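# Find the mislabeled box and put it in the tote

## Task

The closed boxes on the office desks each carry a FULL or EMPTY label, and exactly one of those labels is false. Move that one box into the tote near the door so that it rests fully inside, with no part over the rim. Leave every other box on the desk it belongs to. The robot must not tip over or be left leaning. At the end, every object must stay in place without the robot holding it.

## Robot and tools

Robot: a Hello Robot Stretch 4, roughly 1.6 m tall. It has one arm. The parts are an omni-wheel base whose rim lies within 0.23 m of the base origin, a lift that slides up a mast, an arm that telescopes forward, a wrist with yaw, pitch and roll joints, and a two-finger gripper. Loose objects may occasionally get a short push from something other than the robot.

Frames: the base frame has its origin on the floor below the base centre, with x forward, y left and z up. hand_pose is reported in this frame. It marks the point midway between the fingers, 0.015 m behind the tips, and it may not be exactly right. With all wrist joints at zero, the hand axes line up with the base axes. The odometry frame is the base frame as it stood when the scene began.

execute_actions(actions, cameras): actions is a list holding one action, or an empty list to just read state and images. An action may contain base, joints or both, plus optional pace and contact_limits. Alternatively it contains only end_of_arm. Motions inside one action start together but may finish at different times.
- base: exactly one key. These are offsets from where the base last reported itself, not poses. translate_m, in metres, from -2 to 2, drives straight, positive forward. strafe_m, in metres, from -2 to 2, slides sideways, positive left. rotate_rad, in radians, from -3.2 to 3.2, turns in place, positive counter-clockwise seen from above.
- joints: absolute targets, given by name. lift_m: 0 to 1.2 m. arm_m: 0 to 0.55 m of extension. wrist_yaw_rad: -1.134 to 4.276, where 0 is forward, positive turns left and 3.14 is folded back; beyond 3.4 the arm may get in the way. wrist_pitch_rad: -1.117 to 4.259, where 0 is level and 1.57 points down. wrist_roll_rad: -1.117 to 4.259, where 0 puts both fingers at the same height and positive turns clockwise as seen from behind. gripper_m: finger gap, 0 to 0.08 m. A joint target outside its range gets clipped and reported. An unknown key or an out-of-range base value rejects the whole call.
- pace: "slow", "default", "fast" or "max". The base moves at 0.1, 0.3, 0.4 or 0.6 m/s and turns at 1, 2, 3 or 4 rad/s respectively. With the lift above 0.2 m these speeds fall, down to 0.3 m/s and 1 rad/s at 1.2 m.
- contact_limits: only arm_m can be set, from 0 (gentlest) to 0.75 (firmest), and it defaults to 0.5.
- end_of_arm: "enable_torque" powers on any wrist or gripper motor that shut itself off, and that motor then holds its current position.
- cameras: a list chosen from head_camera, head_left_camera, head_right_camera, wrist_camera or all. Leaving it out, null or ["all"] returns every camera, and [] returns none. A single action cannot run longer than 15 s.

Any part you leave out of an action may keep driving toward its earlier target, and the status fields will not reveal this. If a result reports a stop, the remaining calls in that same reply do not run.

wait(seconds): 0 to 10 s, with no new command. It returns the same output as an empty action.
zoom_image(camera, region): shows an enlarged crop of the latest full image from that camera. region is [x0, y0, x1, y1] in pixels with the origin at the top left, and it may be at most 504 by 504.
finished_scene(scene): pass the current scene number. It ends the scene for good once your last command has been held, and it reports success. The next task appears in its result. A reply that contains no tool call ends everything.

Result lines: base_status and joint_status tell how each motion finished. "done" for the base means the wheels completed their turns, even if they slipped. "off_target" means it stopped short and may still be pushing. "contact_stop_at_<key>" means it hit something, and the lift, arm or wheels go slack: a slack lift may sink under load and slack wheels may roll. "limit_stop_at_<name>" means a built-in limit stopped the motion. "limit_stop_at_tilt" means the lean is over 6 degrees, and the lift, arm and wheels go slack until the lean drops. "limit_stop_at_own_body" means a self-collision stop. This is likely with the wrist pitched up below -0.2 and rolled below -0.4 or above 4. "torque_fault" means a wrist or gripper motor went limp and needs enable_torque. After any stop the old target is discarded. Anything slack holds again the next time you command it. on_its_own lists things you did not command, and its "held at" value is a target, not a position. lidar_m gives 12 distances in 30-degree sectors, counter-clockwise from straight ahead: sector 4 is left, 7 is behind, 10 is right. "-" means nothing seen, or something closer than 0.25 m. The lidar covers about 0.15 m up to robot height and misses glass, thin legs and much of what is behind. wrist_depth_mm is a 7x7 grid of depths, 100 to 2000 mm, that includes the robot body. base_odometry is based on wheel turns only. If turned_by_wheels and turned_by_imu differ by more than about 0.1 rad, the heading error is roughly their difference. base_tilt is in degrees with forward and right positive, and has a fixed offset of up to about 1.5. motor_effort is in percent, positive toward higher joint values, with the peak shown in brackets, and it is noisy. For wheel_0 to wheel_2, positive turns the base right. A rest effort outside its normal range suggests a load or contact, and a load in a level gripper moves the wrist_pitch_rad effort away from 0.

Gripping: command a gap smaller than the object. The fingers stop a little past the first contact until you open wider than the object. While squeezing, the reading stays above the command and the gripper effort moves away from 0. "off_target" after closing means something is between the fingers. "done" usually means empty, though thin or lightly held items can also show done. Effort held beyond about 50 causes a torque_fault that may drop the object.

Cameras: head_camera sits at the mast top, looking forward and down, so turn the base to look elsewhere. head_left_camera and head_right_camera are downward fisheyes beside it that also show the base and arm. wrist_camera looks along the fingers, with the tips near the bottom of its image.

Typical order: to unfold, send lift_m 0.4 with wrist_yaw_rad 0. Read the labels, work out which box is mislabeled, grasp it, drive to the tote, lower it fully inside, release it, and back away.

Avoid: driving or turning while holding more than 1 kg with arm_m above 0.2, especially at fast paces. Avoid steady pushing or pulling with a raised gripper or a high contact limit, pressing the gripper into things with base or arm moves, drops, slams, boxes falling, and ending tilted.

Each tool is called in YAML: its name, and indented under it one key for each argument.

## Session

execute_actions:
  actions: []

Scene clock: 0.00 s.
base_odometry: x=+0.000 y=+0.000 heading=+0.000 (m, m, rad; odometry frame)
turned_by_wheels: +0.000 (rad since the last result)
turned_by_imu: +0.000 (rad since the last result)
base_tilt: forward=+0.0 right=-0.3 (deg)
lidar_m: 2.07 0.99 0.99 1.16 1.78 1.79 2.24 1.32 1.60 1.57 1.36 1.36
base_status: not commanded
joint_positions: lift_m=+0.158 arm_m=+0.002 wrist_yaw_rad=+3.099 wrist_pitch_rad=+0.008 wrist_roll_rad=+0.000 gripper_m=+0.040
joint_status: not commanded
motor_effort: lift_m=+18 arm_m=-1 wrist_yaw_rad=+1 wrist_pitch_rad=-7 wrist_roll_rad=+0 gripper_m=-1 wheel_0=+0 wheel_1=+0 wheel_2=+0 (%)
hand_pose: x=-0.0361 y=+0.0963 z=+0.3350 quat_wxyz=(+0.021, -0.004, +0.000, +1.000) (m; base frame)
wrist_depth_mm: - 140 - - - - - / - 139 - - - - - / - 127 204 - - - - / 108 138 255 - - - - / 137 1983 - - - - - / 1336 1397 1576 1576 1576 1537 1537 / 976 1042 126 991 137 1042 991
pictures: head_camera, head_left_camera, head_right_camera, wrist_camera
Images, in order (width x height): head_camera 420x560, head_left_camera 420x672, head_right_camera 420x672, wrist_camera 616x392.

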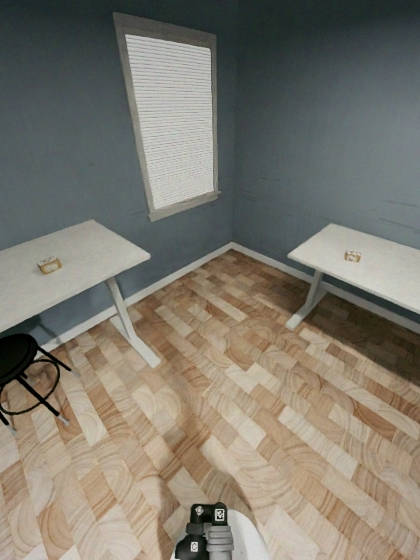

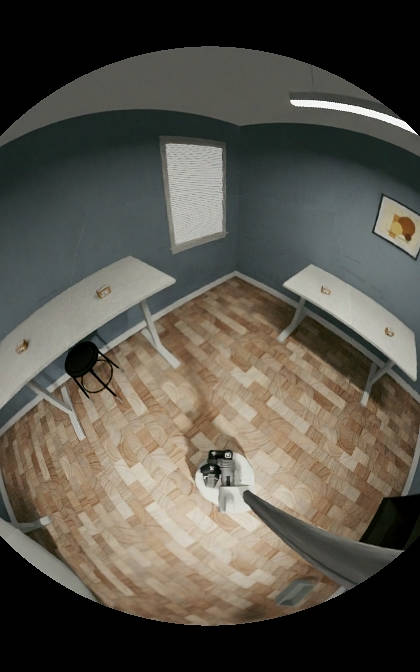

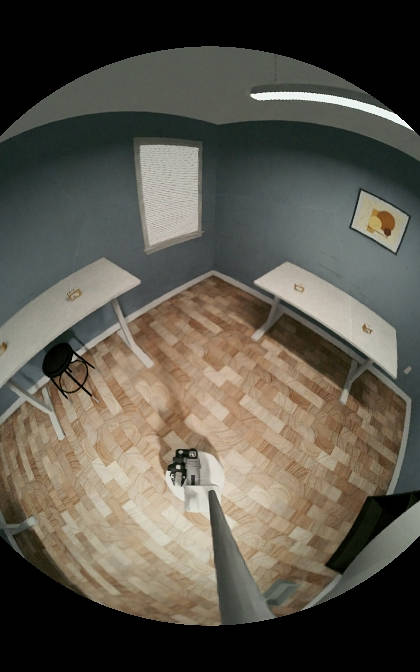

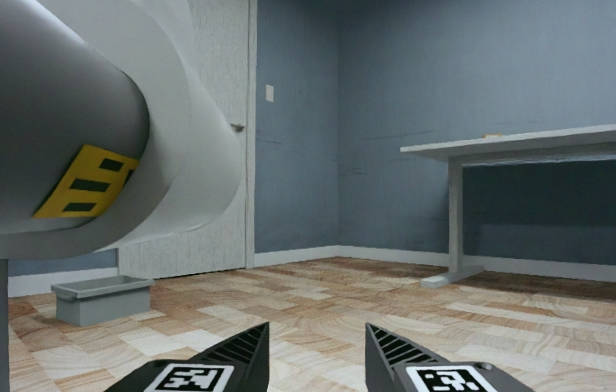

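Three desks. Face the left desk.

execute_actions:
  actions:
    - {"base":{"rotate_rad":0.75},"joints":{"lift_m":0.65,"wrist_yaw_rad":0,"gripper_m":0.08},"pace":"fast"}

Scene clock: 7.10 s.
base_odometry: x=+0.000 y=+0.000 heading=+0.750 (m, m, rad; odometry frame)
turned_by_wheels: +0.750 (rad since the last result)
turned_by_imu: +0.768 (rad since the last result)
base_tilt: forward=-0.2 right=-0.3 (deg)
lidar_m: 1.00 1.03 1.39 1.76 1.86 1.32 1.35 1.66 1.45 1.39 1.44 1.07
base_status: done
joint_positions: lift_m=+0.650 arm_m=+0.002 wrist_yaw_rad=+0.000 wrist_pitch_rad=+0.008 wrist_roll_rad=+0.000 gripper_m=+0.080
joint_status: all done
motor_effort: lift_m=+20(22) arm_m=-1(1) wrist_yaw_rad=-2(7) wrist_pitch_rad=-7(8) wrist_roll_rad=-2(2) gripper_m=+2(1) wheel_0=-1(8) wheel_1=+1(8) wheel_2=-1(6) (%)
hand_pose: x=+0.3854 y=-0.0874 z=+0.8264 quat_wxyz=(+1.000, +0.000, +0.004, +0.000) (m; base frame)
wrist_depth_mm: 1618 1618 1618 1661 1708 1661 1618 / 1618 1618 1661 1618 1618 1661 1661 / 1576 1618 1618 1661 1661 1661 1661 / 1098 1618 1618 1618 1618 1661 1661 / 1618 1576 1618 1618 1661 1661 1661 / 1576 1576 1661 1618 1618 1661 1576 / 1576 131 647 1661 1618 125 1618
pictures: head_camera, head_left_camera, head_right_camera, wrist_camera
Images, in order (width x height): head_camera 420x560, head_left_camera 420x672, head_right_camera 420x672, wrist_camera 616x392.

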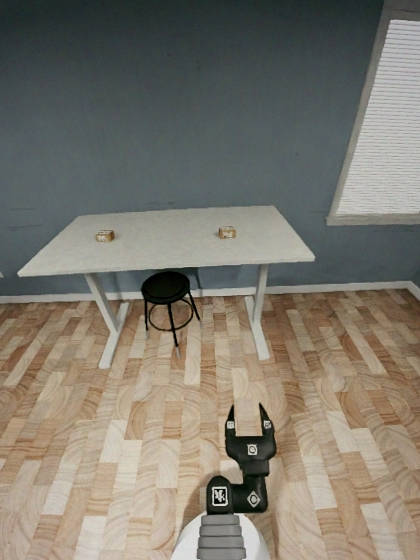

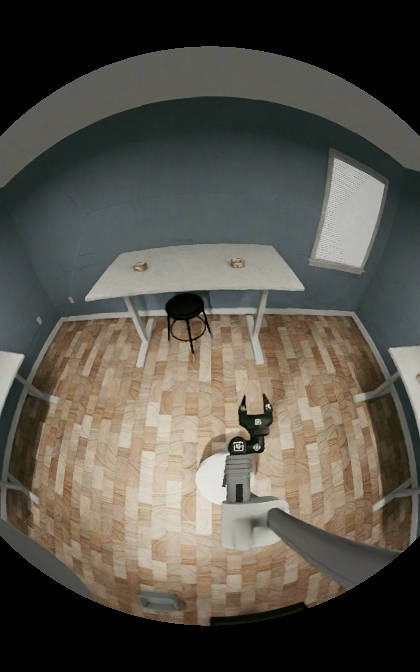

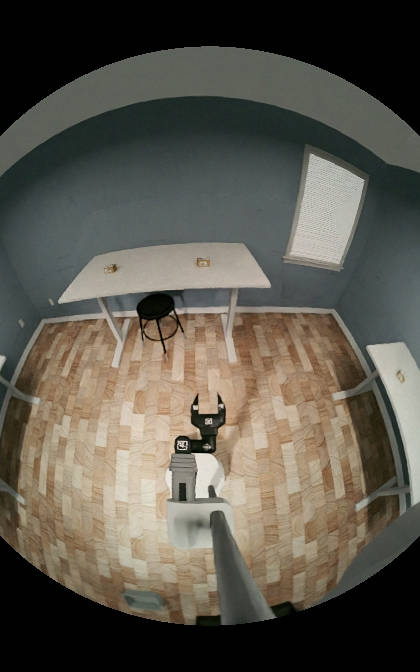

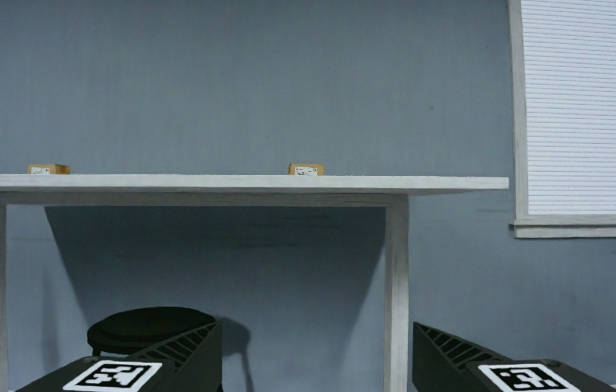

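execute_actions:
  actions:
    - {"base":{"translate_m":0.5},"joints":{"lift_m":0.9,"wrist_pitch_rad":0.4},"pace":"fast"}
  cameras: ["head_camera","wrist_camera"]

zoom_image:
  camera: "head_camera"
  region: [0,200,420,400]

Scene clock: 14.17 s.
base_odometry: x=+0.366 y=+0.341 heading=+0.750 (m, m, rad; odometry frame)
turned_by_wheels: +0.000 (rad since the last result)
turned_by_imu: -0.002 (rad since the last result)
base_tilt: forward=-0.1 right=-0.3 (deg)
lidar_m: 0.49 0.52 0.71 1.78 1.84 1.90 1.80 2.22 1.45 1.39 1.90 0.54
base_status: done
joint_positions: lift_m=+0.900 arm_m=+0.002 wrist_yaw_rad=+0.000 wrist_pitch_rad=+0.403 wrist_roll_rad=+0.000 gripper_m=+0.080
joint_status: all done
motor_effort: lift_m=+20(22) arm_m=-1(0) wrist_yaw_rad=-1(1) wrist_pitch_rad=-7(6) wrist_roll_rad=+0(3) gripper_m=+2(1) wheel_0=+2(9) wheel_1=+1(7) wheel_2=+0(17) (%)
hand_pose: x=+0.3684 y=-0.0874 z=+0.9947 quat_wxyz=(+0.980, +0.000, +0.200, +0.000) (m; base frame)
wrist_depth_mm: 991 1008 1008 1025 1008 1025 1025 / 1025 1025 1042 1042 1078 1078 1078 / 732 707 707 544 691 707 1138 / 442 439 439 439 442 439 439 / 317 319 322 320 322 324 334 / 842 831 1308 1308 1336 1366 1397 / 732 131 759 1397 1366 125 1430
pictures: head_camera, wrist_camera
Images, in order (width x height): head_camera 420x560, wrist_camera 616x392.

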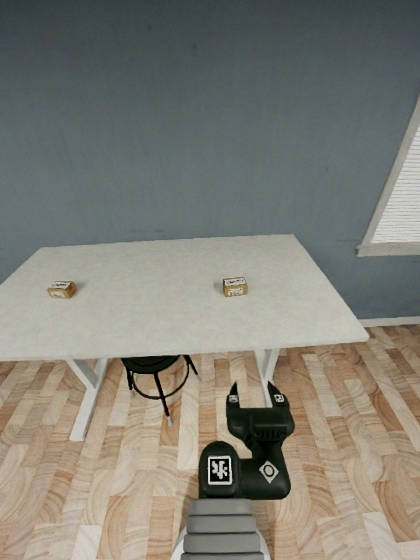

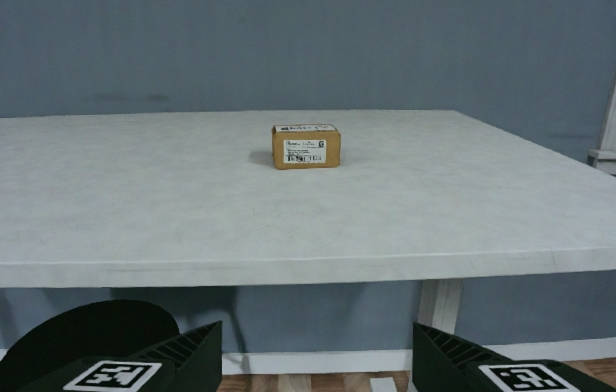

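Region (0, 200, 420, 400) of head_camera's 420x560 image, scaled by 1.200, with more detail than that image has; it fills the top 240 rows of this view, and the rest is white.

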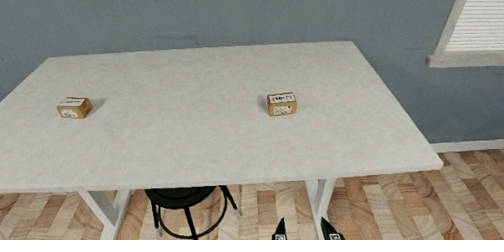

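execute_actions:
  actions:
    - {"base":{"strafe_m":-0.42},"joints":{"wrist_yaw_rad":1.65,"arm_m":0.4},"pace":"fast"}
  cameras: []

execute_actions:
  actions:
    - {"base":{"translate_m":0.17},"pace":"fast"}
  cameras: ["head_camera","wrist_camera"]

Scene clock: 23.47 s.
base_odometry: x=+0.652 y=+0.034 heading=+0.751 (m, m, rad; odometry frame)
turned_by_wheels: +0.000 (rad since the last result)
turned_by_imu: -0.001 (rad since the last result)
base_tilt: forward=-0.2 right=-0.2 (deg)
lidar_m: 0.52 0.56 0.71 2.20 2.29 1.89 2.10 1.40 1.02 0.94 1.78 1.39
base_status: done
joint_positions: lift_m=+0.900 arm_m=+0.399 wrist_yaw_rad=+1.650 wrist_pitch_rad=+0.402 wrist_roll_rad=+0.000 gripper_m=+0.080
joint_status: all done
motor_effort: lift_m=+20(20) arm_m=+6(9) wrist_yaw_rad=+0(1) wrist_pitch_rad=-7(7) wrist_roll_rad=+2(2) gripper_m=+2(2) wheel_0=+2(11) wheel_1=+3(10) wheel_2=+0(4) (%)
hand_pose: x=+0.6416 y=+0.2020 z=+0.9947 quat_wxyz=(+0.665, -0.147, +0.136, +0.720) (m; base frame)
wrist_depth_mm: - - - - - 1708 1138 / - - - - - 1576 1138 / - - - 707 707 707 707 / - - 521 442 436 404 433 / - - 320 319 319 285 226 / 1863 1708 251 251 249 246 229 / 1464 131 174 205 197 125 -
pictures: none
No camera images: the call's "cameras" was empty. Leave "cameras" out to get every camera's image.

Scene clock: 25.20 s.
base_odometry: x=+0.776 y=+0.150 heading=+0.751 (m, m, rad; odometry frame)
turned_by_wheels: +0.000 (rad since the last result)
turned_by_imu: -0.001 (rad since the last result)
base_tilt: forward=-0.1 right=-0.2 (deg)
lidar_m: 0.35 0.37 0.49 1.22 2.29 2.70 2.26 1.41 1.00 0.94 1.69 1.22
base_status: done
joint_positions: lift_m=+0.900 arm_m=+0.399 wrist_yaw_rad=+1.650 wrist_pitch_rad=+0.402 wrist_roll_rad=+0.000 gripper_m=+0.080
joint_status: not commanded
motor_effort: lift_m=+20(20) arm_m=+6(6) wrist_yaw_rad=+0(0) wrist_pitch_rad=-6(7) wrist_roll_rad=+3(0) gripper_m=+1(1) wheel_0=+1(10) wheel_1=+0(6) wheel_2=-2(15) (%)
hand_pose: x=+0.6416 y=+0.2020 z=+0.9947 quat_wxyz=(+0.665, -0.147, +0.136, +0.720) (m; base frame)
wrist_depth_mm: - - - - - 1336 854 / - - - - - 1205 866 / - - 699 707 707 707 707 / - 445 442 298 436 436 433 / 319 319 319 237 319 315 312 / 247 249 249 243 248 247 245 / 208 131 174 204 196 125 -
pictures: head_camera, wrist_camera
Images, in order (width x height): head_camera 420x560, wrist_camera 616x392.

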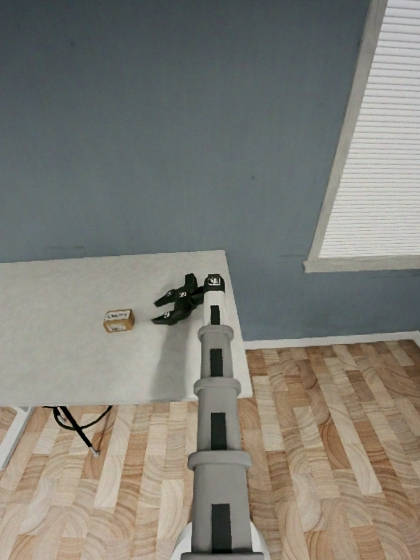

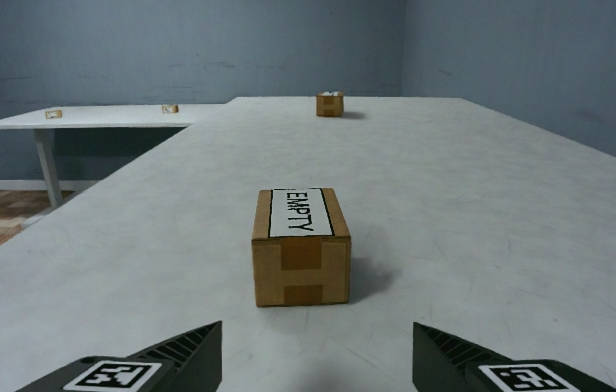

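execute_actions:
  actions:
    - {"base":{"strafe_m":0.06},"joints":{"lift_m":0.855,"arm_m":0.385}}
  cameras: ["head_camera","wrist_camera"]

Scene clock: 32.17 s.
base_odometry: x=+0.735 y=+0.193 heading=+0.750 (m, m, rad; odometry frame)
turned_by_wheels: -0.001 (rad since the last result)
turned_by_imu: -0.026 (rad since the last result)
base_tilt: forward=-0.3 right=-0.2 (deg)
lidar_m: 0.36 0.36 0.49 1.13 2.25 2.05 2.26 1.55 1.08 0.99 1.70 0.39
base_status: done
joint_positions: lift_m=+0.856 arm_m=+0.385 wrist_yaw_rad=+1.660 wrist_pitch_rad=+0.378 wrist_roll_rad=+0.002 gripper_m=+0.080
joint_status: all done
on_its_own: wrist_yaw_rad is at rest, and its effort (-29) is outside its rest range (-13 to +13); wrist_pitch_rad is at rest, and its effort (+64) is outside its rest range (-23 to +23)
motor_effort: lift_m=+4(19) arm_m=+0(7) wrist_yaw_rad=-29(45) wrist_pitch_rad=+64(75) wrist_roll_rad=-6(5) gripper_m=+1(1) wheel_0=-3(13) wheel_1=+1(9) wheel_2=-3(4) (%)
hand_pose: x=+0.6253 y=+0.2047 z=+0.9559 quat_wxyz=(+0.663, -0.138, +0.128, +0.725) (m; base frame)
wrist_depth_mm: - - - - - 1308 854 / - - - - - 1308 842 / - - 668 676 676 683 699 / 418 382 384 229 387 389 392 / 266 268 268 190 256 273 271 / 204 206 206 198 208 208 206 / 170 131 157 169 163 125 -
pictures: head_camera, wrist_camera
Images, in order (width x height): head_camera 420x560, wrist_camera 616x392.

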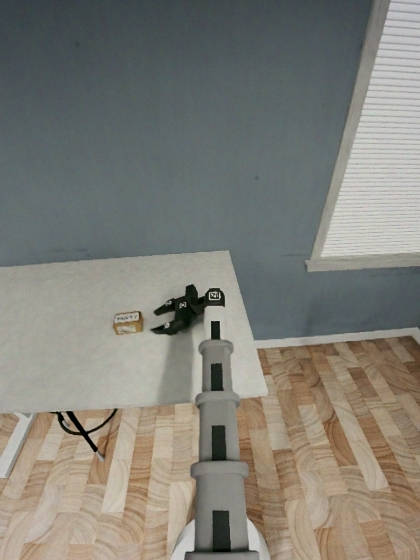

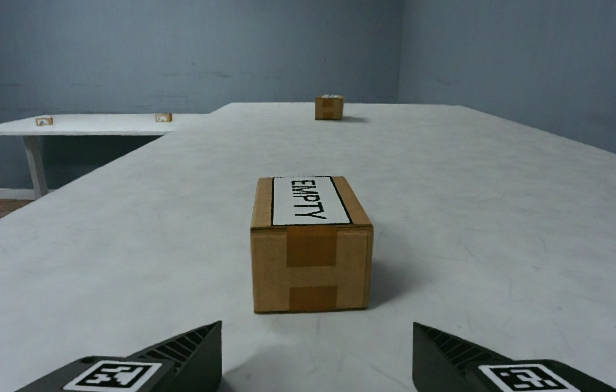

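Touching the desk; raise.

execute_actions:
  actions:
    - {"joints":{"lift_m":0.878,"arm_m":0.374,"wrist_yaw_rad":1.68}}
  cameras: []

execute_actions:
  actions:
    - {"base":{"strafe_m":0.08}}
  cameras: ["head_camera","wrist_camera"]

Scene clock: 38.13 s.
base_odometry: x=+0.736 y=+0.193 heading=+0.750 (m, m, rad; odometry frame)
turned_by_wheels: +0.000 (rad since the last result)
turned_by_imu: -0.001 (rad since the last result)
base_tilt: forward=-0.1 right=-0.2 (deg)
lidar_m: 0.35 0.34 0.48 1.13 2.25 2.04 2.27 1.56 1.06 1.00 1.70 0.38
base_status: not commanded
joint_positions: lift_m=+0.878 arm_m=+0.375 wrist_yaw_rad=+1.680 wrist_pitch_rad=+0.402 wrist_roll_rad=+0.000 gripper_m=+0.080
joint_status: all done
motor_effort: lift_m=+20(21) arm_m=-6(8) wrist_yaw_rad=+2(34) wrist_pitch_rad=-6(64) wrist_roll_rad=+1(5) gripper_m=+1(1) wheel_0=-3(6) wheel_1=-2(5) wheel_2=+2(4) (%)
hand_pose: x=+0.6116 y=+0.2040 z=+0.9727 quat_wxyz=(+0.654, -0.149, +0.134, +0.730) (m; base frame)
wrist_depth_mm: - - - - - 1397 904 / - - - - - 1182 891 / - - 615 609 603 609 621 / - 379 379 237 377 373 375 / 273 276 277 190 194 272 270 / 213 214 216 198 204 213 210 / 179 131 160 176 168 125 -
pictures: none
No camera images: the call's "cameras" was empty. Leave "cameras" out to get every camera's image.

Scene clock: 39.47 s.
base_odometry: x=+0.681 y=+0.252 heading=+0.750 (m, m, rad; odometry frame)
turned_by_wheels: +0.000 (rad since the last result)
turned_by_imu: +0.000 (rad since the last result)
base_tilt: forward=-0.1 right=-0.3 (deg)
lidar_m: 0.34 0.35 0.46 1.12 2.16 2.07 2.25 1.64 1.18 1.08 1.68 0.39
base_status: done
joint_positions: lift_m=+0.878 arm_m=+0.375 wrist_yaw_rad=+1.680 wrist_pitch_rad=+0.402 wrist_roll_rad=+0.000 gripper_m=+0.080
joint_status: not commanded
motor_effort: lift_m=+21(21) arm_m=-6(6) wrist_yaw_rad=+2(1) wrist_pitch_rad=-7(6) wrist_roll_rad=+0(1) gripper_m=+1(1) wheel_0=+0(10) wheel_1=+0(9) wheel_2=+0(6) (%)
hand_pose: x=+0.6115 y=+0.2040 z=+0.9727 quat_wxyz=(+0.654, -0.149, +0.134, +0.730) (m; base frame)
wrist_depth_mm: - - - - - 1336 891 / - - - - - 1229 904 / - - 621 609 603 609 603 / - 382 377 375 375 375 375 / 273 274 274 171 257 271 268 / 211 213 206 134 140 211 209 / 179 131 119 113 114 125 -
pictures: head_camera, wrist_camera
Images, in order (width x height): head_camera 420x560, wrist_camera 616x392.

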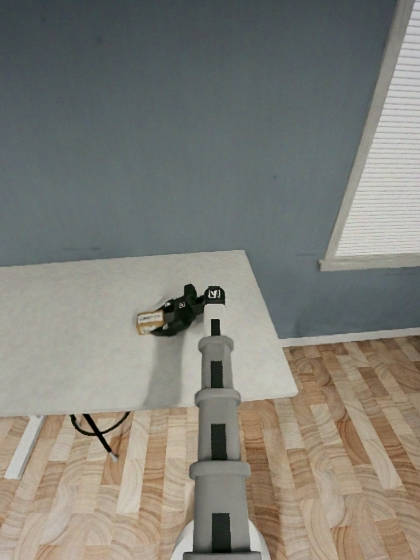

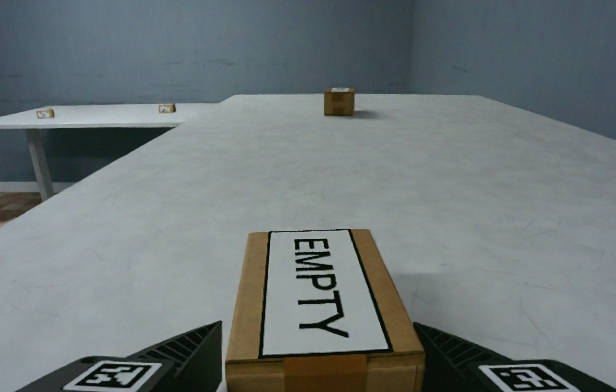

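execute_actions:
  actions:
    - {"joints":{"gripper_m":0.04}}
  cameras: []

execute_actions:
  actions:
    - {"joints":{"lift_m":0.9}}
  cameras: ["wrist_camera"]

Scene clock: 45.23 s.
base_odometry: x=+0.681 y=+0.252 heading=+0.750 (m, m, rad; odometry frame)
turned_by_wheels: +0.000 (rad since the last result)
turned_by_imu: -0.001 (rad since the last result)
base_tilt: forward=-0.1 right=-0.2 (deg)
lidar_m: 0.34 0.34 0.46 1.13 2.16 2.07 2.26 1.64 1.16 1.09 1.67 0.37
base_status: not commanded
joint_positions: lift_m=+0.878 arm_m=+0.375 wrist_yaw_rad=+1.680 wrist_pitch_rad=+0.402 wrist_roll_rad=+0.000 gripper_m=+0.059
joint_status: gripper_m off_target (ended at +0.059, target +0.040)
on_its_own: gripper_m is held at +0.054, not at your +0.040, by its contact guard: the fingers met something
motor_effort: lift_m=+21(20) arm_m=-6(6) wrist_yaw_rad=+1(1) wrist_pitch_rad=-6(6) wrist_roll_rad=+1(1) gripper_m=-38(39) wheel_0=+0(0) wheel_1=+0(0) wheel_2=+1(1) (%)
hand_pose: x=+0.6115 y=+0.2040 z=+0.9727 quat_wxyz=(+0.654, -0.149, +0.134, +0.730) (m; base frame)
wrist_depth_mm: - - - - - 1397 891 / - - - - - 1281 891 / - - 609 609 597 609 609 / - 382 379 377 377 375 375 / 272 274 274 171 259 271 268 / 211 214 206 134 147 212 209 / 176 181 114 114 114 179 -
pictures: none
No camera images: the call's "cameras" was empty. Leave "cameras" out to get every camera's image.

Scene clock: 46.07 s.
base_odometry: x=+0.681 y=+0.252 heading=+0.750 (m, m, rad; odometry frame)
turned_by_wheels: +0.000 (rad since the last result)
turned_by_imu: +0.000 (rad since the last result)
base_tilt: forward=-0.1 right=-0.3 (deg)
lidar_m: 0.34 0.36 0.46 1.11 2.14 2.08 2.26 1.62 1.15 1.08 1.67 0.38
base_status: not commanded
joint_positions: lift_m=+0.900 arm_m=+0.375 wrist_yaw_rad=+1.680 wrist_pitch_rad=+0.403 wrist_roll_rad=+0.000 gripper_m=+0.059
joint_status: all done
on_its_own: gripper_m is held at +0.054, not at your +0.040, by its contact guard: the fingers met something
motor_effort: lift_m=+21(24) arm_m=-6(6) wrist_yaw_rad=+0(2) wrist_pitch_rad=-7(7) wrist_roll_rad=-1(0) gripper_m=-38(38) wheel_0=+0(0) wheel_1=+0(0) wheel_2=+0(0) (%)
hand_pose: x=+0.6115 y=+0.2040 z=+0.9946 quat_wxyz=(+0.654, -0.149, +0.134, +0.730) (m; base frame)
wrist_depth_mm: - - - - - 1336 904 / - - - - - 1281 878 / - - 715 715 699 707 715 / - 442 439 439 436 439 436 / 317 319 320 171 301 315 314 / 247 249 239 134 146 247 244 / 205 211 114 114 114 208 207
pictures: wrist_camera
Images, in order (width x height): wrist_camera 616x392.

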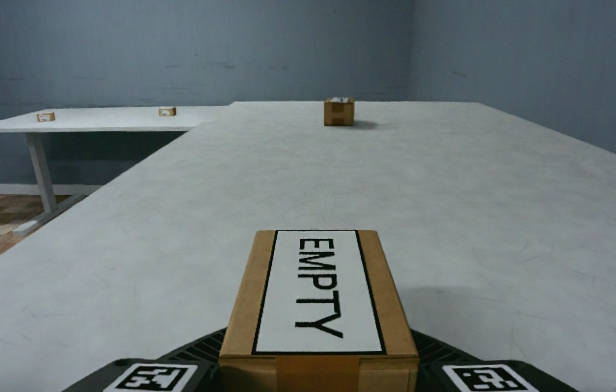

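execute_actions:
  actions:
    - {"joints":{"lift_m":0.878}}
  cameras: []

execute_actions:
  actions:
    - {"joints":{"gripper_m":0.08}}
  cameras: []

execute_actions:
  actions:
    - {"joints":{"lift_m":0.95},"pace":"fast"}
  cameras: []

execute_actions:
  actions:
    - {"base":{"translate_m":-0.1},"joints":{"arm_m":0.44,"wrist_yaw_rad":1.6},"pace":"fast"}
  cameras: []

execute_actions:
  actions:
    - {"base":{"strafe_m":0.5},"pace":"fast"}
  cameras: ["head_camera","wrist_camera"]

Scene clock: 54.03 s.
base_odometry: x=+0.681 y=+0.252 heading=+0.750 (m, m, rad; odometry frame)
turned_by_wheels: +0.000 (rad since the last result)
turned_by_imu: -0.001 (rad since the last result)
base_tilt: forward=+0.0 right=-0.3 (deg)
lidar_m: 0.34 0.36 0.48 1.11 2.16 2.07 2.25 1.62 1.16 1.09 1.69 0.37
base_status: not commanded
joint_positions: lift_m=+0.878 arm_m=+0.375 wrist_yaw_rad=+1.680 wrist_pitch_rad=+0.403 wrist_roll_rad=+0.000 gripper_m=+0.059
joint_status: all done
on_its_own: gripper_m is held at +0.054, not at your +0.040, by its contact guard: the fingers met something
motor_effort: lift_m=+15(18) arm_m=-6(6) wrist_yaw_rad=+2(1) wrist_pitch_rad=-7(7) wrist_roll_rad=+0(1) gripper_m=-38(38) wheel_0=+0(0) wheel_1=+0(0) wheel_2=+0(0) (%)
hand_pose: x=+0.6115 y=+0.2040 z=+0.9731 quat_wxyz=(+0.654, -0.149, +0.134, +0.730) (m; base frame)
wrist_depth_mm: - - - - - 1366 891 / - - - - - 1255 878 / - - 615 603 603 609 615 / - 382 379 377 377 375 375 / 274 276 276 171 259 272 271 / 212 215 206 134 146 212 210 / 177 181 114 114 114 179 -
pictures: none
No camera images: the call's "cameras" was empty. Leave "cameras" out to get every camera's image.

Scene clock: 54.97 s.
base_odometry: x=+0.681 y=+0.252 heading=+0.750 (m, m, rad; odometry frame)
turned_by_wheels: +0.000 (rad since the last result)
turned_by_imu: +0.000 (rad since the last result)
base_tilt: forward=-0.1 right=-0.3 (deg)
lidar_m: 0.32 0.35 0.46 1.11 2.13 2.04 2.27 1.64 1.15 1.09 1.68 0.38
base_status: not commanded
joint_positions: lift_m=+0.878 arm_m=+0.375 wrist_yaw_rad=+1.680 wrist_pitch_rad=+0.403 wrist_roll_rad=+0.000 gripper_m=+0.080
joint_status: all done
motor_effort: lift_m=+15(15) arm_m=-6(6) wrist_yaw_rad=+1(1) wrist_pitch_rad=-7(7) wrist_roll_rad=+2(0) gripper_m=+1(38) wheel_0=+0(0) wheel_1=+0(0) wheel_2=-1(0) (%)
hand_pose: x=+0.6115 y=+0.2040 z=+0.9731 quat_wxyz=(+0.654, -0.149, +0.134, +0.730) (m; base frame)
wrist_depth_mm: - - - - - 1366 904 / - - - - - 1255 891 / - - 615 603 603 615 609 / - 379 379 382 375 377 375 / 274 276 276 172 259 272 270 / 213 215 206 135 148 212 211 / 179 131 117 114 114 125 -
pictures: none
No camera images: the call's "cameras" was empty. Leave "cameras" out to get every camera's image.

Scene clock: 56.00 s.
base_odometry: x=+0.681 y=+0.252 heading=+0.750 (m, m, rad; odometry frame)
turned_by_wheels: +0.000 (rad since the last result)
turned_by_imu: +0.000 (rad since the last result)
base_tilt: forward=-0.1 right=-0.2 (deg)
lidar_m: 0.34 0.35 0.46 1.12 2.16 2.08 2.26 1.64 1.15 1.09 1.69 0.40
base_status: not commanded
joint_positions: lift_m=+0.950 arm_m=+0.375 wrist_yaw_rad=+1.680 wrist_pitch_rad=+0.403 wrist_roll_rad=+0.000 gripper_m=+0.080
joint_status: all done
motor_effort: lift_m=+20(23) arm_m=-6(6) wrist_yaw_rad=+3(2) wrist_pitch_rad=-7(7) wrist_roll_rad=+2(0) gripper_m=+2(2) wheel_0=+1(0) wheel_1=+0(0) wheel_2=+0(0) (%)
hand_pose: x=+0.6115 y=+0.2040 z=+1.0447 quat_wxyz=(+0.654, -0.149, +0.134, +0.730) (m; base frame)
wrist_depth_mm: - - - - - 1336 891 / - - - - - 1397 878 / - - 1098 831 917 946 842 / - - 580 580 580 580 574 / - 421 424 421 421 415 413 / 327 329 330 330 329 325 322 / 277 131 174 204 251 125 -
pictures: none
No camera images: the call's "cameras" was empty. Leave "cameras" out to get every camera's image.

Scene clock: 57.40 s.
base_odometry: x=+0.608 y=+0.184 heading=+0.750 (m, m, rad; odometry frame)
turned_by_wheels: +0.000 (rad since the last result)
turned_by_imu: +0.000 (rad since the last result)
base_tilt: forward=-0.1 right=-0.3 (deg)
lidar_m: 0.44 0.45 0.60 2.07 2.14 2.11 2.16 1.63 1.17 1.09 1.85 0.49
base_status: done
joint_positions: lift_m=+0.950 arm_m=+0.439 wrist_yaw_rad=+1.600 wrist_pitch_rad=+0.403 wrist_roll_rad=+0.000 gripper_m=+0.080
joint_status: all done
motor_effort: lift_m=+20(20) arm_m=+6(5) wrist_yaw_rad=+1(5) wrist_pitch_rad=-7(7) wrist_roll_rad=+2(2) gripper_m=+2(2) wheel_0=-2(4) wheel_1=+0(7) wheel_2=+2(15) (%)
hand_pose: x=+0.6915 y=+0.1981 z=+1.0447 quat_wxyz=(+0.683, -0.143, +0.139, +0.703) (m; base frame)
wrist_depth_mm: - - - - - 1160 798 / - - - - - 1182 831 / - - 946 842 931 946 831 / - - 585 580 580 580 569 / - 421 424 424 421 418 413 / 325 329 329 330 330 327 324 / 276 131 204 211 196 125 -
pictures: none
No camera images: the call's "cameras" was empty. Leave "cameras" out to get every camera's image.

Scene clock: 60.07 s.
base_odometry: x=+0.267 y=+0.550 heading=+0.750 (m, m, rad; odometry frame)
turned_by_wheels: +0.000 (rad since the last result)
turned_by_imu: +0.001 (rad since the last result)
base_tilt: forward=-0.1 right=-0.2 (deg)
lidar_m: 0.40 0.43 0.55 1.58 1.63 2.63 1.88 2.30 1.68 1.61 0.63 0.44
base_status: done
joint_positions: lift_m=+0.950 arm_m=+0.439 wrist_yaw_rad=+1.600 wrist_pitch_rad=+0.403 wrist_roll_rad=+0.000 gripper_m=+0.080
joint_status: not commanded
motor_effort: lift_m=+20(20) arm_m=+6(6) wrist_yaw_rad=+1(3) wrist_pitch_rad=-7(7) wrist_roll_rad=+0(0) gripper_m=+1(2) wheel_0=+2(9) wheel_1=-1(11) wheel_2=+0(2) (%)
hand_pose: x=+0.6915 y=+0.1981 z=+1.0447 quat_wxyz=(+0.683, -0.143, +0.139, +0.703) (m; base frame)
wrist_depth_mm: - - - - - 1138 788 / - - - - - 1160 788 / - - - - 1983 1060 798 / - 585 585 585 580 574 574 / - 421 421 370 418 415 415 / 327 329 329 332 329 324 322 / 274 131 204 268 259 125 -
pictures: head_camera, wrist_camera
Images, in order (width x height): head_camera 420x560, wrist_camera 616x392.

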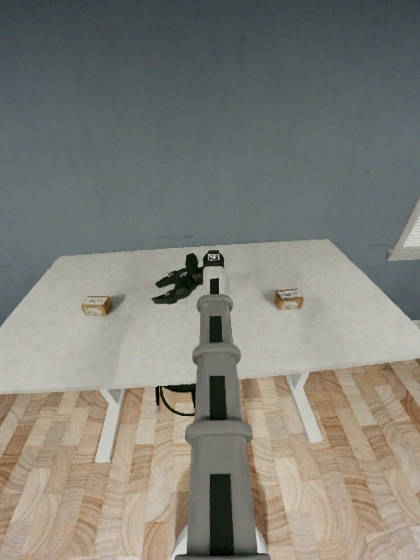

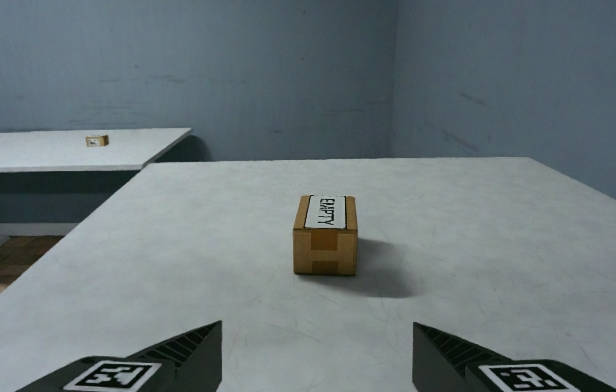

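execute_actions:
  actions:
    - {"base":{"strafe_m":0.14},"joints":{"lift_m":0.878,"wrist_yaw_rad":1.55}}
  cameras: ["wrist_camera"]

Scene clock: 67.03 s.
base_odometry: x=+0.171 y=+0.652 heading=+0.750 (m, m, rad; odometry frame)
turned_by_wheels: +0.000 (rad since the last result)
turned_by_imu: +0.000 (rad since the last result)
base_tilt: forward=-0.1 right=-0.2 (deg)
lidar_m: 0.38 0.41 0.54 1.43 1.48 2.02 1.84 2.29 1.84 1.75 0.64 0.44
base_status: done
joint_positions: lift_m=+0.878 arm_m=+0.439 wrist_yaw_rad=+1.550 wrist_pitch_rad=+0.403 wrist_roll_rad=+0.000 gripper_m=+0.080
joint_status: all done
motor_effort: lift_m=+15(17) arm_m=+6(6) wrist_yaw_rad=+0(2) wrist_pitch_rad=-7(7) wrist_roll_rad=+0(1) gripper_m=+2(1) wheel_0=+0(10) wheel_1=-1(9) wheel_2=+0(1) (%)
hand_pose: x=+0.7013 y=+0.1938 z=+0.9731 quat_wxyz=(+0.700, -0.140, +0.143, +0.686) (m; base frame)
wrist_depth_mm: 1983 - - - 1808 991 732 / - - - - 1808 1042 732 / 1756 1708 - 609 609 603 609 / 382 379 377 236 375 373 373 / 273 274 273 211 272 271 268 / 212 213 214 214 213 212 211 / 179 131 160 175 169 125 -
pictures: wrist_camera
Images, in order (width x height): wrist_camera 616x392.

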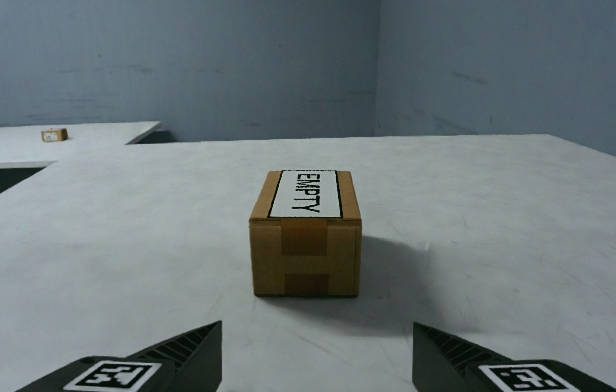

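execute_actions:
  actions:
    - {"base":{"strafe_m":0.105},"joints":{"arm_m":0.434}}
  cameras: ["wrist_camera"]

execute_actions:
  actions:
    - {"joints":{"gripper_m":0.04}}
  cameras: []

execute_actions:
  actions:
    - {"joints":{"lift_m":0.9}}
  cameras: ["wrist_camera","head_left_camera"]

Scene clock: 74.93 s.
base_odometry: x=+0.100 y=+0.729 heading=+0.750 (m, m, rad; odometry frame)
turned_by_wheels: +0.000 (rad since the last result)
turned_by_imu: +0.000 (rad since the last result)
base_tilt: forward=-0.1 right=-0.3 (deg)
lidar_m: 0.39 0.39 0.53 1.33 1.37 1.90 1.89 2.31 1.98 1.84 0.62 0.43
base_status: done
joint_positions: lift_m=+0.878 arm_m=+0.435 wrist_yaw_rad=+1.550 wrist_pitch_rad=+0.403 wrist_roll_rad=+0.000 gripper_m=+0.080
joint_status: all done
motor_effort: lift_m=+15(15) arm_m=-6(9) wrist_yaw_rad=-1(0) wrist_pitch_rad=-7(7) wrist_roll_rad=+0(0) gripper_m=+1(1) wheel_0=-1(8) wheel_1=+0(9) wheel_2=+0(4) (%)
hand_pose: x=+0.6974 y=+0.1938 z=+0.9731 quat_wxyz=(+0.700, -0.140, +0.143, +0.686) (m; base frame)
wrist_depth_mm: 1863 1863 1863 1983 1808 991 723 / 1921 - - - 1863 1025 723 / 1756 - - - 1708 976 668 / 382 379 379 377 375 373 373 / 274 273 274 171 258 270 268 / 212 215 206 134 140 211 210 / 179 131 119 110 112 125 -
pictures: wrist_camera
Images, in order (width x height): wrist_camera 616x392.

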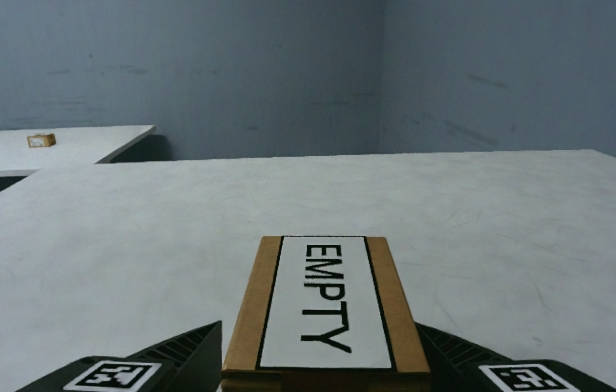

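Scene clock: 75.93 s.
base_odometry: x=+0.100 y=+0.729 heading=+0.750 (m, m, rad; odometry frame)
turned_by_wheels: +0.000 (rad since the last result)
turned_by_imu: +0.000 (rad since the last result)
base_tilt: forward=-0.1 right=-0.3 (deg)
lidar_m: 0.39 0.39 0.53 1.32 1.34 1.88 1.87 2.28 1.95 1.85 0.62 0.42
base_status: not commanded
joint_positions: lift_m=+0.878 arm_m=+0.435 wrist_yaw_rad=+1.550 wrist_pitch_rad=+0.403 wrist_roll_rad=+0.000 gripper_m=+0.059
joint_status: gripper_m off_target (ended at +0.059, target +0.040)
on_its_own: gripper_m is held at +0.054, not at your +0.040, by its contact guard: the fingers met something
motor_effort: lift_m=+15(15) arm_m=-6(6) wrist_yaw_rad=+2(2) wrist_pitch_rad=-7(7) wrist_roll_rad=+0(1) gripper_m=-38(39) wheel_0=-1(1) wheel_1=+0(0) wheel_2=+0(1) (%)
hand_pose: x=+0.6974 y=+0.1938 z=+0.9731 quat_wxyz=(+0.700, -0.140, +0.143, +0.686) (m; base frame)
wrist_depth_mm: 1863 1863 1863 1921 1808 991 723 / 1983 1983 - - 1863 1025 723 / 1708 - - - 1661 991 676 / 382 377 382 377 375 375 375 / 274 274 276 172 258 271 268 / 213 215 206 134 147 213 210 / 176 181 111 110 110 179 -
pictures: none
No camera images: the call's "cameras" was empty. Leave "cameras" out to get every camera's image.

Scene clock: 76.77 s.
base_odometry: x=+0.100 y=+0.729 heading=+0.750 (m, m, rad; odometry frame)
turned_by_wheels: +0.000 (rad since the last result)
turned_by_imu: +0.000 (rad since the last result)
base_tilt: forward=-0.1 right=-0.2 (deg)
lidar_m: 0.39 0.40 0.53 1.32 1.37 1.88 1.87 2.30 1.96 1.85 0.63 0.43
base_status: not commanded
joint_positions: lift_m=+0.900 arm_m=+0.435 wrist_yaw_rad=+1.550 wrist_pitch_rad=+0.403 wrist_roll_rad=+0.000 gripper_m=+0.059
joint_status: all done
on_its_own: gripper_m is held at +0.054, not at your +0.040, by its contact guard: the fingers met something
motor_effort: lift_m=+21(21) arm_m=-6(6) wrist_yaw_rad=-1(1) wrist_pitch_rad=-7(8) wrist_roll_rad=+0(0) gripper_m=-38(38) wheel_0=-1(1) wheel_1=+0(0) wheel_2=+0(0) (%)
hand_pose: x=+0.6974 y=+0.1938 z=+0.9946 quat_wxyz=(+0.700, -0.140, +0.143, +0.686) (m; base frame)
wrist_depth_mm: 1921 1863 1921 1983 1756 1008 707 / - 1983 - - 1808 1008 723 / 1808 - - - 1921 1042 732 / 445 442 436 436 439 433 433 / 317 319 319 171 298 315 312 / 247 248 238 135 147 247 244 / 204 211 110 110 110 208 207
pictures: head_left_camera, wrist_camera
Images, in order (width x height): head_left_camera 420x672, wrist_camera 616x392.

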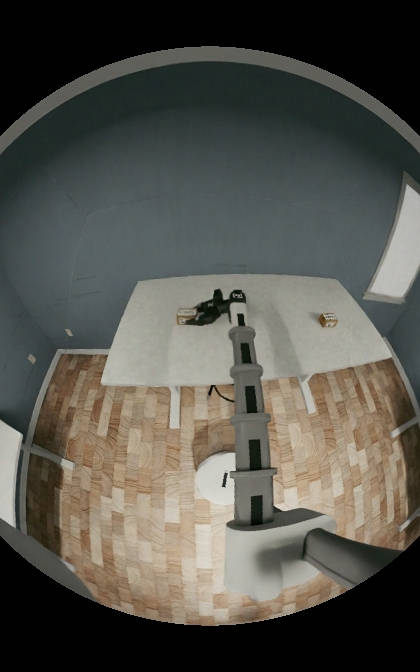

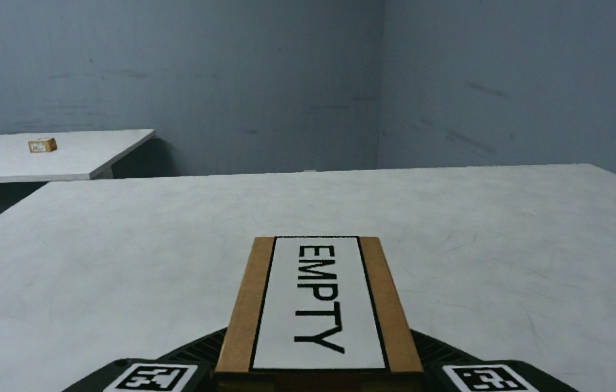

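execute_actions:
  actions:
    - {"joints":{"lift_m":0.878}}
  cameras: []

execute_actions:
  actions:
    - {"joints":{"gripper_m":0.08}}
  cameras: []

execute_actions:
  actions:
    - {"joints":{"lift_m":0.95},"pace":"fast"}
  cameras: []

execute_actions:
  actions:
    - {"base":{"rotate_rad":1.58},"pace":"fast"}
  cameras: []

execute_actions:
  actions:
    - {"base":{"translate_m":0.88},"joints":{"lift_m":0.9},"pace":"fast"}
  cameras: ["head_camera","wrist_camera"]

Scene clock: 83.47 s.
base_odometry: x=+0.100 y=+0.729 heading=+0.750 (m, m, rad; odometry frame)
turned_by_wheels: +0.000 (rad since the last result)
turned_by_imu: -0.001 (rad since the last result)
base_tilt: forward=-0.1 right=-0.3 (deg)
lidar_m: 0.39 0.40 0.52 1.32 1.36 1.89 1.85 2.29 1.97 1.84 0.62 0.42
base_status: not commanded
joint_positions: lift_m=+0.878 arm_m=+0.435 wrist_yaw_rad=+1.550 wrist_pitch_rad=+0.403 wrist_roll_rad=+0.000 gripper_m=+0.059
joint_status: all done
on_its_own: gripper_m is held at +0.054, not at your +0.040, by its contact guard: the fingers met something
motor_effort: lift_m=+15(20) arm_m=-6(6) wrist_yaw_rad=+3(2) wrist_pitch_rad=-7(7) wrist_roll_rad=+2(3) gripper_m=-38(38) wheel_0=-1(1) wheel_1=+0(0) wheel_2=+0(1) (%)
hand_pose: x=+0.6974 y=+0.1938 z=+0.9732 quat_wxyz=(+0.700, -0.140, +0.143, +0.686) (m; base frame)
wrist_depth_mm: 1921 1921 1983 1983 1808 991 715 / 1921 1983 - - 1863 1025 732 / 1756 - - - 1661 976 668 / 384 382 377 379 375 377 373 / 274 274 274 171 258 272 271 / 212 214 206 135 147 213 211 / 177 181 110 110 110 179 -
pictures: none
No camera images: the call's "cameras" was empty. Leave "cameras" out to get every camera's image.

Scene clock: 84.40 s.
base_odometry: x=+0.100 y=+0.729 heading=+0.750 (m, m, rad; odometry frame)
turned_by_wheels: +0.000 (rad since the last result)
turned_by_imu: +0.000 (rad since the last result)
base_tilt: forward=-0.1 right=-0.3 (deg)
lidar_m: 0.39 0.41 0.53 1.32 1.36 1.89 1.87 2.31 1.98 1.84 0.61 0.43
base_status: not commanded
joint_positions: lift_m=+0.878 arm_m=+0.435 wrist_yaw_rad=+1.550 wrist_pitch_rad=+0.403 wrist_roll_rad=+0.000 gripper_m=+0.080
joint_status: all done
motor_effort: lift_m=+15(14) arm_m=-6(6) wrist_yaw_rad=+0(1) wrist_pitch_rad=-7(7) wrist_roll_rad=+1(0) gripper_m=+2(38) wheel_0=-1(1) wheel_1=+0(0) wheel_2=+0(0) (%)
hand_pose: x=+0.6974 y=+0.1938 z=+0.9732 quat_wxyz=(+0.700, -0.140, +0.143, +0.686) (m; base frame)
wrist_depth_mm: 1921 1921 1983 1983 1808 1008 715 / 1921 1983 - - 1863 1025 732 / 1756 - - - 1661 960 661 / 382 382 377 382 375 375 373 / 272 274 276 171 258 272 268 / 212 213 205 135 147 212 211 / 180 131 115 110 112 125 -
pictures: none
No camera images: the call's "cameras" was empty. Leave "cameras" out to get every camera's image.

Scene clock: 85.43 s.
base_odometry: x=+0.100 y=+0.729 heading=+0.750 (m, m, rad; odometry frame)
turned_by_wheels: +0.000 (rad since the last result)
turned_by_imu: +0.000 (rad since the last result)
base_tilt: forward=-0.1 right=-0.2 (deg)
lidar_m: 0.38 0.40 0.52 1.32 1.35 1.90 1.87 2.31 1.95 1.84 0.63 0.44
base_status: not commanded
joint_positions: lift_m=+0.950 arm_m=+0.435 wrist_yaw_rad=+1.550 wrist_pitch_rad=+0.403 wrist_roll_rad=+0.000 gripper_m=+0.080
joint_status: all done
motor_effort: lift_m=+20(22) arm_m=-6(6) wrist_yaw_rad=+1(1) wrist_pitch_rad=-6(7) wrist_roll_rad=-2(0) gripper_m=+2(1) wheel_0=-1(1) wheel_1=+0(0) wheel_2=+0(0) (%)
hand_pose: x=+0.6974 y=+0.1938 z=+1.0447 quat_wxyz=(+0.700, -0.140, +0.143, +0.686) (m; base frame)
wrist_depth_mm: 1863 1863 1983 - 1756 991 707 / 1921 1983 - - 1808 1042 732 / - - - - 1863 1025 732 / - - - - 1537 917 676 / 421 421 421 418 421 415 415 / 325 329 330 330 327 324 324 / 274 131 175 204 255 125 -
pictures: none
No camera images: the call's "cameras" was empty. Leave "cameras" out to get every camera's image.

Scene clock: 87.63 s.
base_odometry: x=+0.100 y=+0.729 heading=+2.330 (m, m, rad; odometry frame)
turned_by_wheels: +1.580 (rad since the last result)
turned_by_imu: +1.619 (rad since the last result)
base_tilt: forward=-0.1 right=-0.3 (deg)
lidar_m: 1.34 1.39 1.89 1.85 2.26 1.91 1.85 0.61 0.42 0.39 0.40 0.54
base_status: done
joint_positions: lift_m=+0.950 arm_m=+0.435 wrist_yaw_rad=+1.550 wrist_pitch_rad=+0.403 wrist_roll_rad=+0.000 gripper_m=+0.080
joint_status: not commanded
motor_effort: lift_m=+20(20) arm_m=-6(6) wrist_yaw_rad=+0(2) wrist_pitch_rad=-7(7) wrist_roll_rad=+1(1) gripper_m=+1(1) wheel_0=-2(11) wheel_1=-1(7) wheel_2=+0(14) (%)
hand_pose: x=+0.6974 y=+0.1938 z=+1.0447 quat_wxyz=(+0.700, -0.140, +0.143, +0.686) (m; base frame)
wrist_depth_mm: - - - - - - - / - - - - - - - / - - - - - - - / - - - - - - 1160 / - - - - - - 1537 / 1921 1863 1921 1921 1808 1863 1661 / 1576 131 798 1537 1464 125 1537
pictures: none
No camera images: the call's "cameras" was empty. Leave "cameras" out to get every camera's image.

Scene clock: 91.47 s.
base_odometry: x=-0.506 y=+1.367 heading=+2.330 (m, m, rad; odometry frame)
turned_by_wheels: +0.000 (rad since the last result)
turned_by_imu: -0.002 (rad since the last result)
base_tilt: forward=-0.1 right=-0.4 (deg)
lidar_m: 0.45 0.47 0.65 2.48 2.09 2.87 3.57 0.53 0.51 1.18 1.24 1.30
base_status: done
joint_positions: lift_m=+0.900 arm_m=+0.435 wrist_yaw_rad=+1.550 wrist_pitch_rad=+0.403 wrist_roll_rad=+0.000 gripper_m=+0.080
joint_status: all done
motor_effort: lift_m=+15(17) arm_m=-6(6) wrist_yaw_rad=+1(1) wrist_pitch_rad=-7(7) wrist_roll_rad=+2(1) gripper_m=+2(2) wheel_0=+1(8) wheel_1=+2(6) wheel_2=-1(14) (%)
hand_pose: x=+0.6974 y=+0.1938 z=+0.9951 quat_wxyz=(+0.700, -0.140, +0.143, +0.686) (m; base frame)
wrist_depth_mm: - - - - - 1118 788 / - - - - - 1138 809 / - - - - 1921 1160 809 / - - 1160 1098 1098 1008 820 / - - 788 798 788 798 768 / 1756 1756 627 621 615 615 609 / 1537 131 315 504 484 125 512
pictures: head_camera, wrist_camera
Images, in order (width x height): head_camera 420x560, wrist_camera 616x392.

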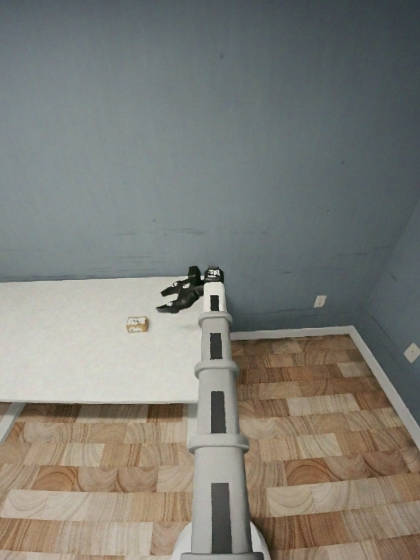

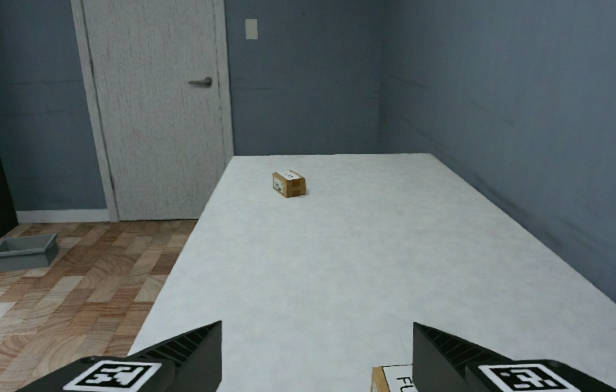

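execute_actions:
  actions:
    - {"base":{"strafe_m":-0.04},"joints":{"lift_m":0.66,"arm_m":0.54,"wrist_yaw_rad":1.62},"pace":"fast"}
  cameras: ["head_camera","wrist_camera"]

Scene clock: 100.07 s.
base_odometry: x=-0.477 y=+1.395 heading=+2.330 (m, m, rad; odometry frame)
turned_by_wheels: +0.000 (rad since the last result)
turned_by_imu: -0.001 (rad since the last result)
base_tilt: forward=-0.1 right=-0.3 (deg)
lidar_m: 0.44 0.46 0.64 2.54 2.08 2.89 1.56 0.47 0.48 1.14 1.20 1.30
base_status: done
joint_positions: lift_m=+0.660 arm_m=+0.539 wrist_yaw_rad=+1.620 wrist_pitch_rad=+0.403 wrist_roll_rad=+0.000 gripper_m=+0.080
joint_status: all done
motor_effort: lift_m=+15(14) arm_m=+6(10) wrist_yaw_rad=+3(3) wrist_pitch_rad=-7(7) wrist_roll_rad=+2(1) gripper_m=+1(2) wheel_0=+0(12) wheel_1=+0(8) wheel_2=+0(2) (%)
hand_pose: x=+0.7875 y=+0.1997 z=+0.7551 quat_wxyz=(+0.676, -0.145, +0.138, +0.710) (m; base frame)
wrist_depth_mm: - - - - - 1098 732 / - - - - 1756 1060 750 / - 768 661 661 654 661 668 / 418 413 415 317 379 407 407 / 298 298 298 298 298 296 293 / 231 233 234 233 233 231 229 / 195 131 168 191 184 125 -
pictures: head_camera, wrist_camera
Images, in order (width x height): head_camera 420x560, wrist_camera 616x392.

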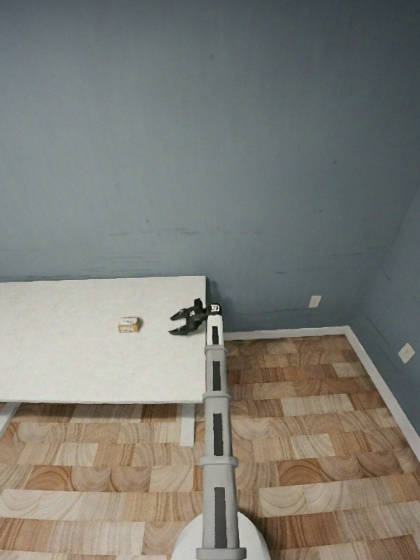

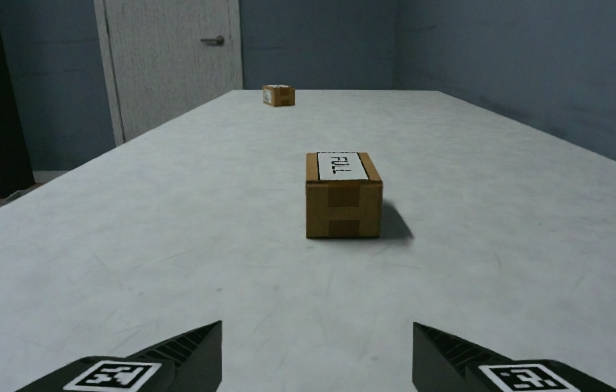

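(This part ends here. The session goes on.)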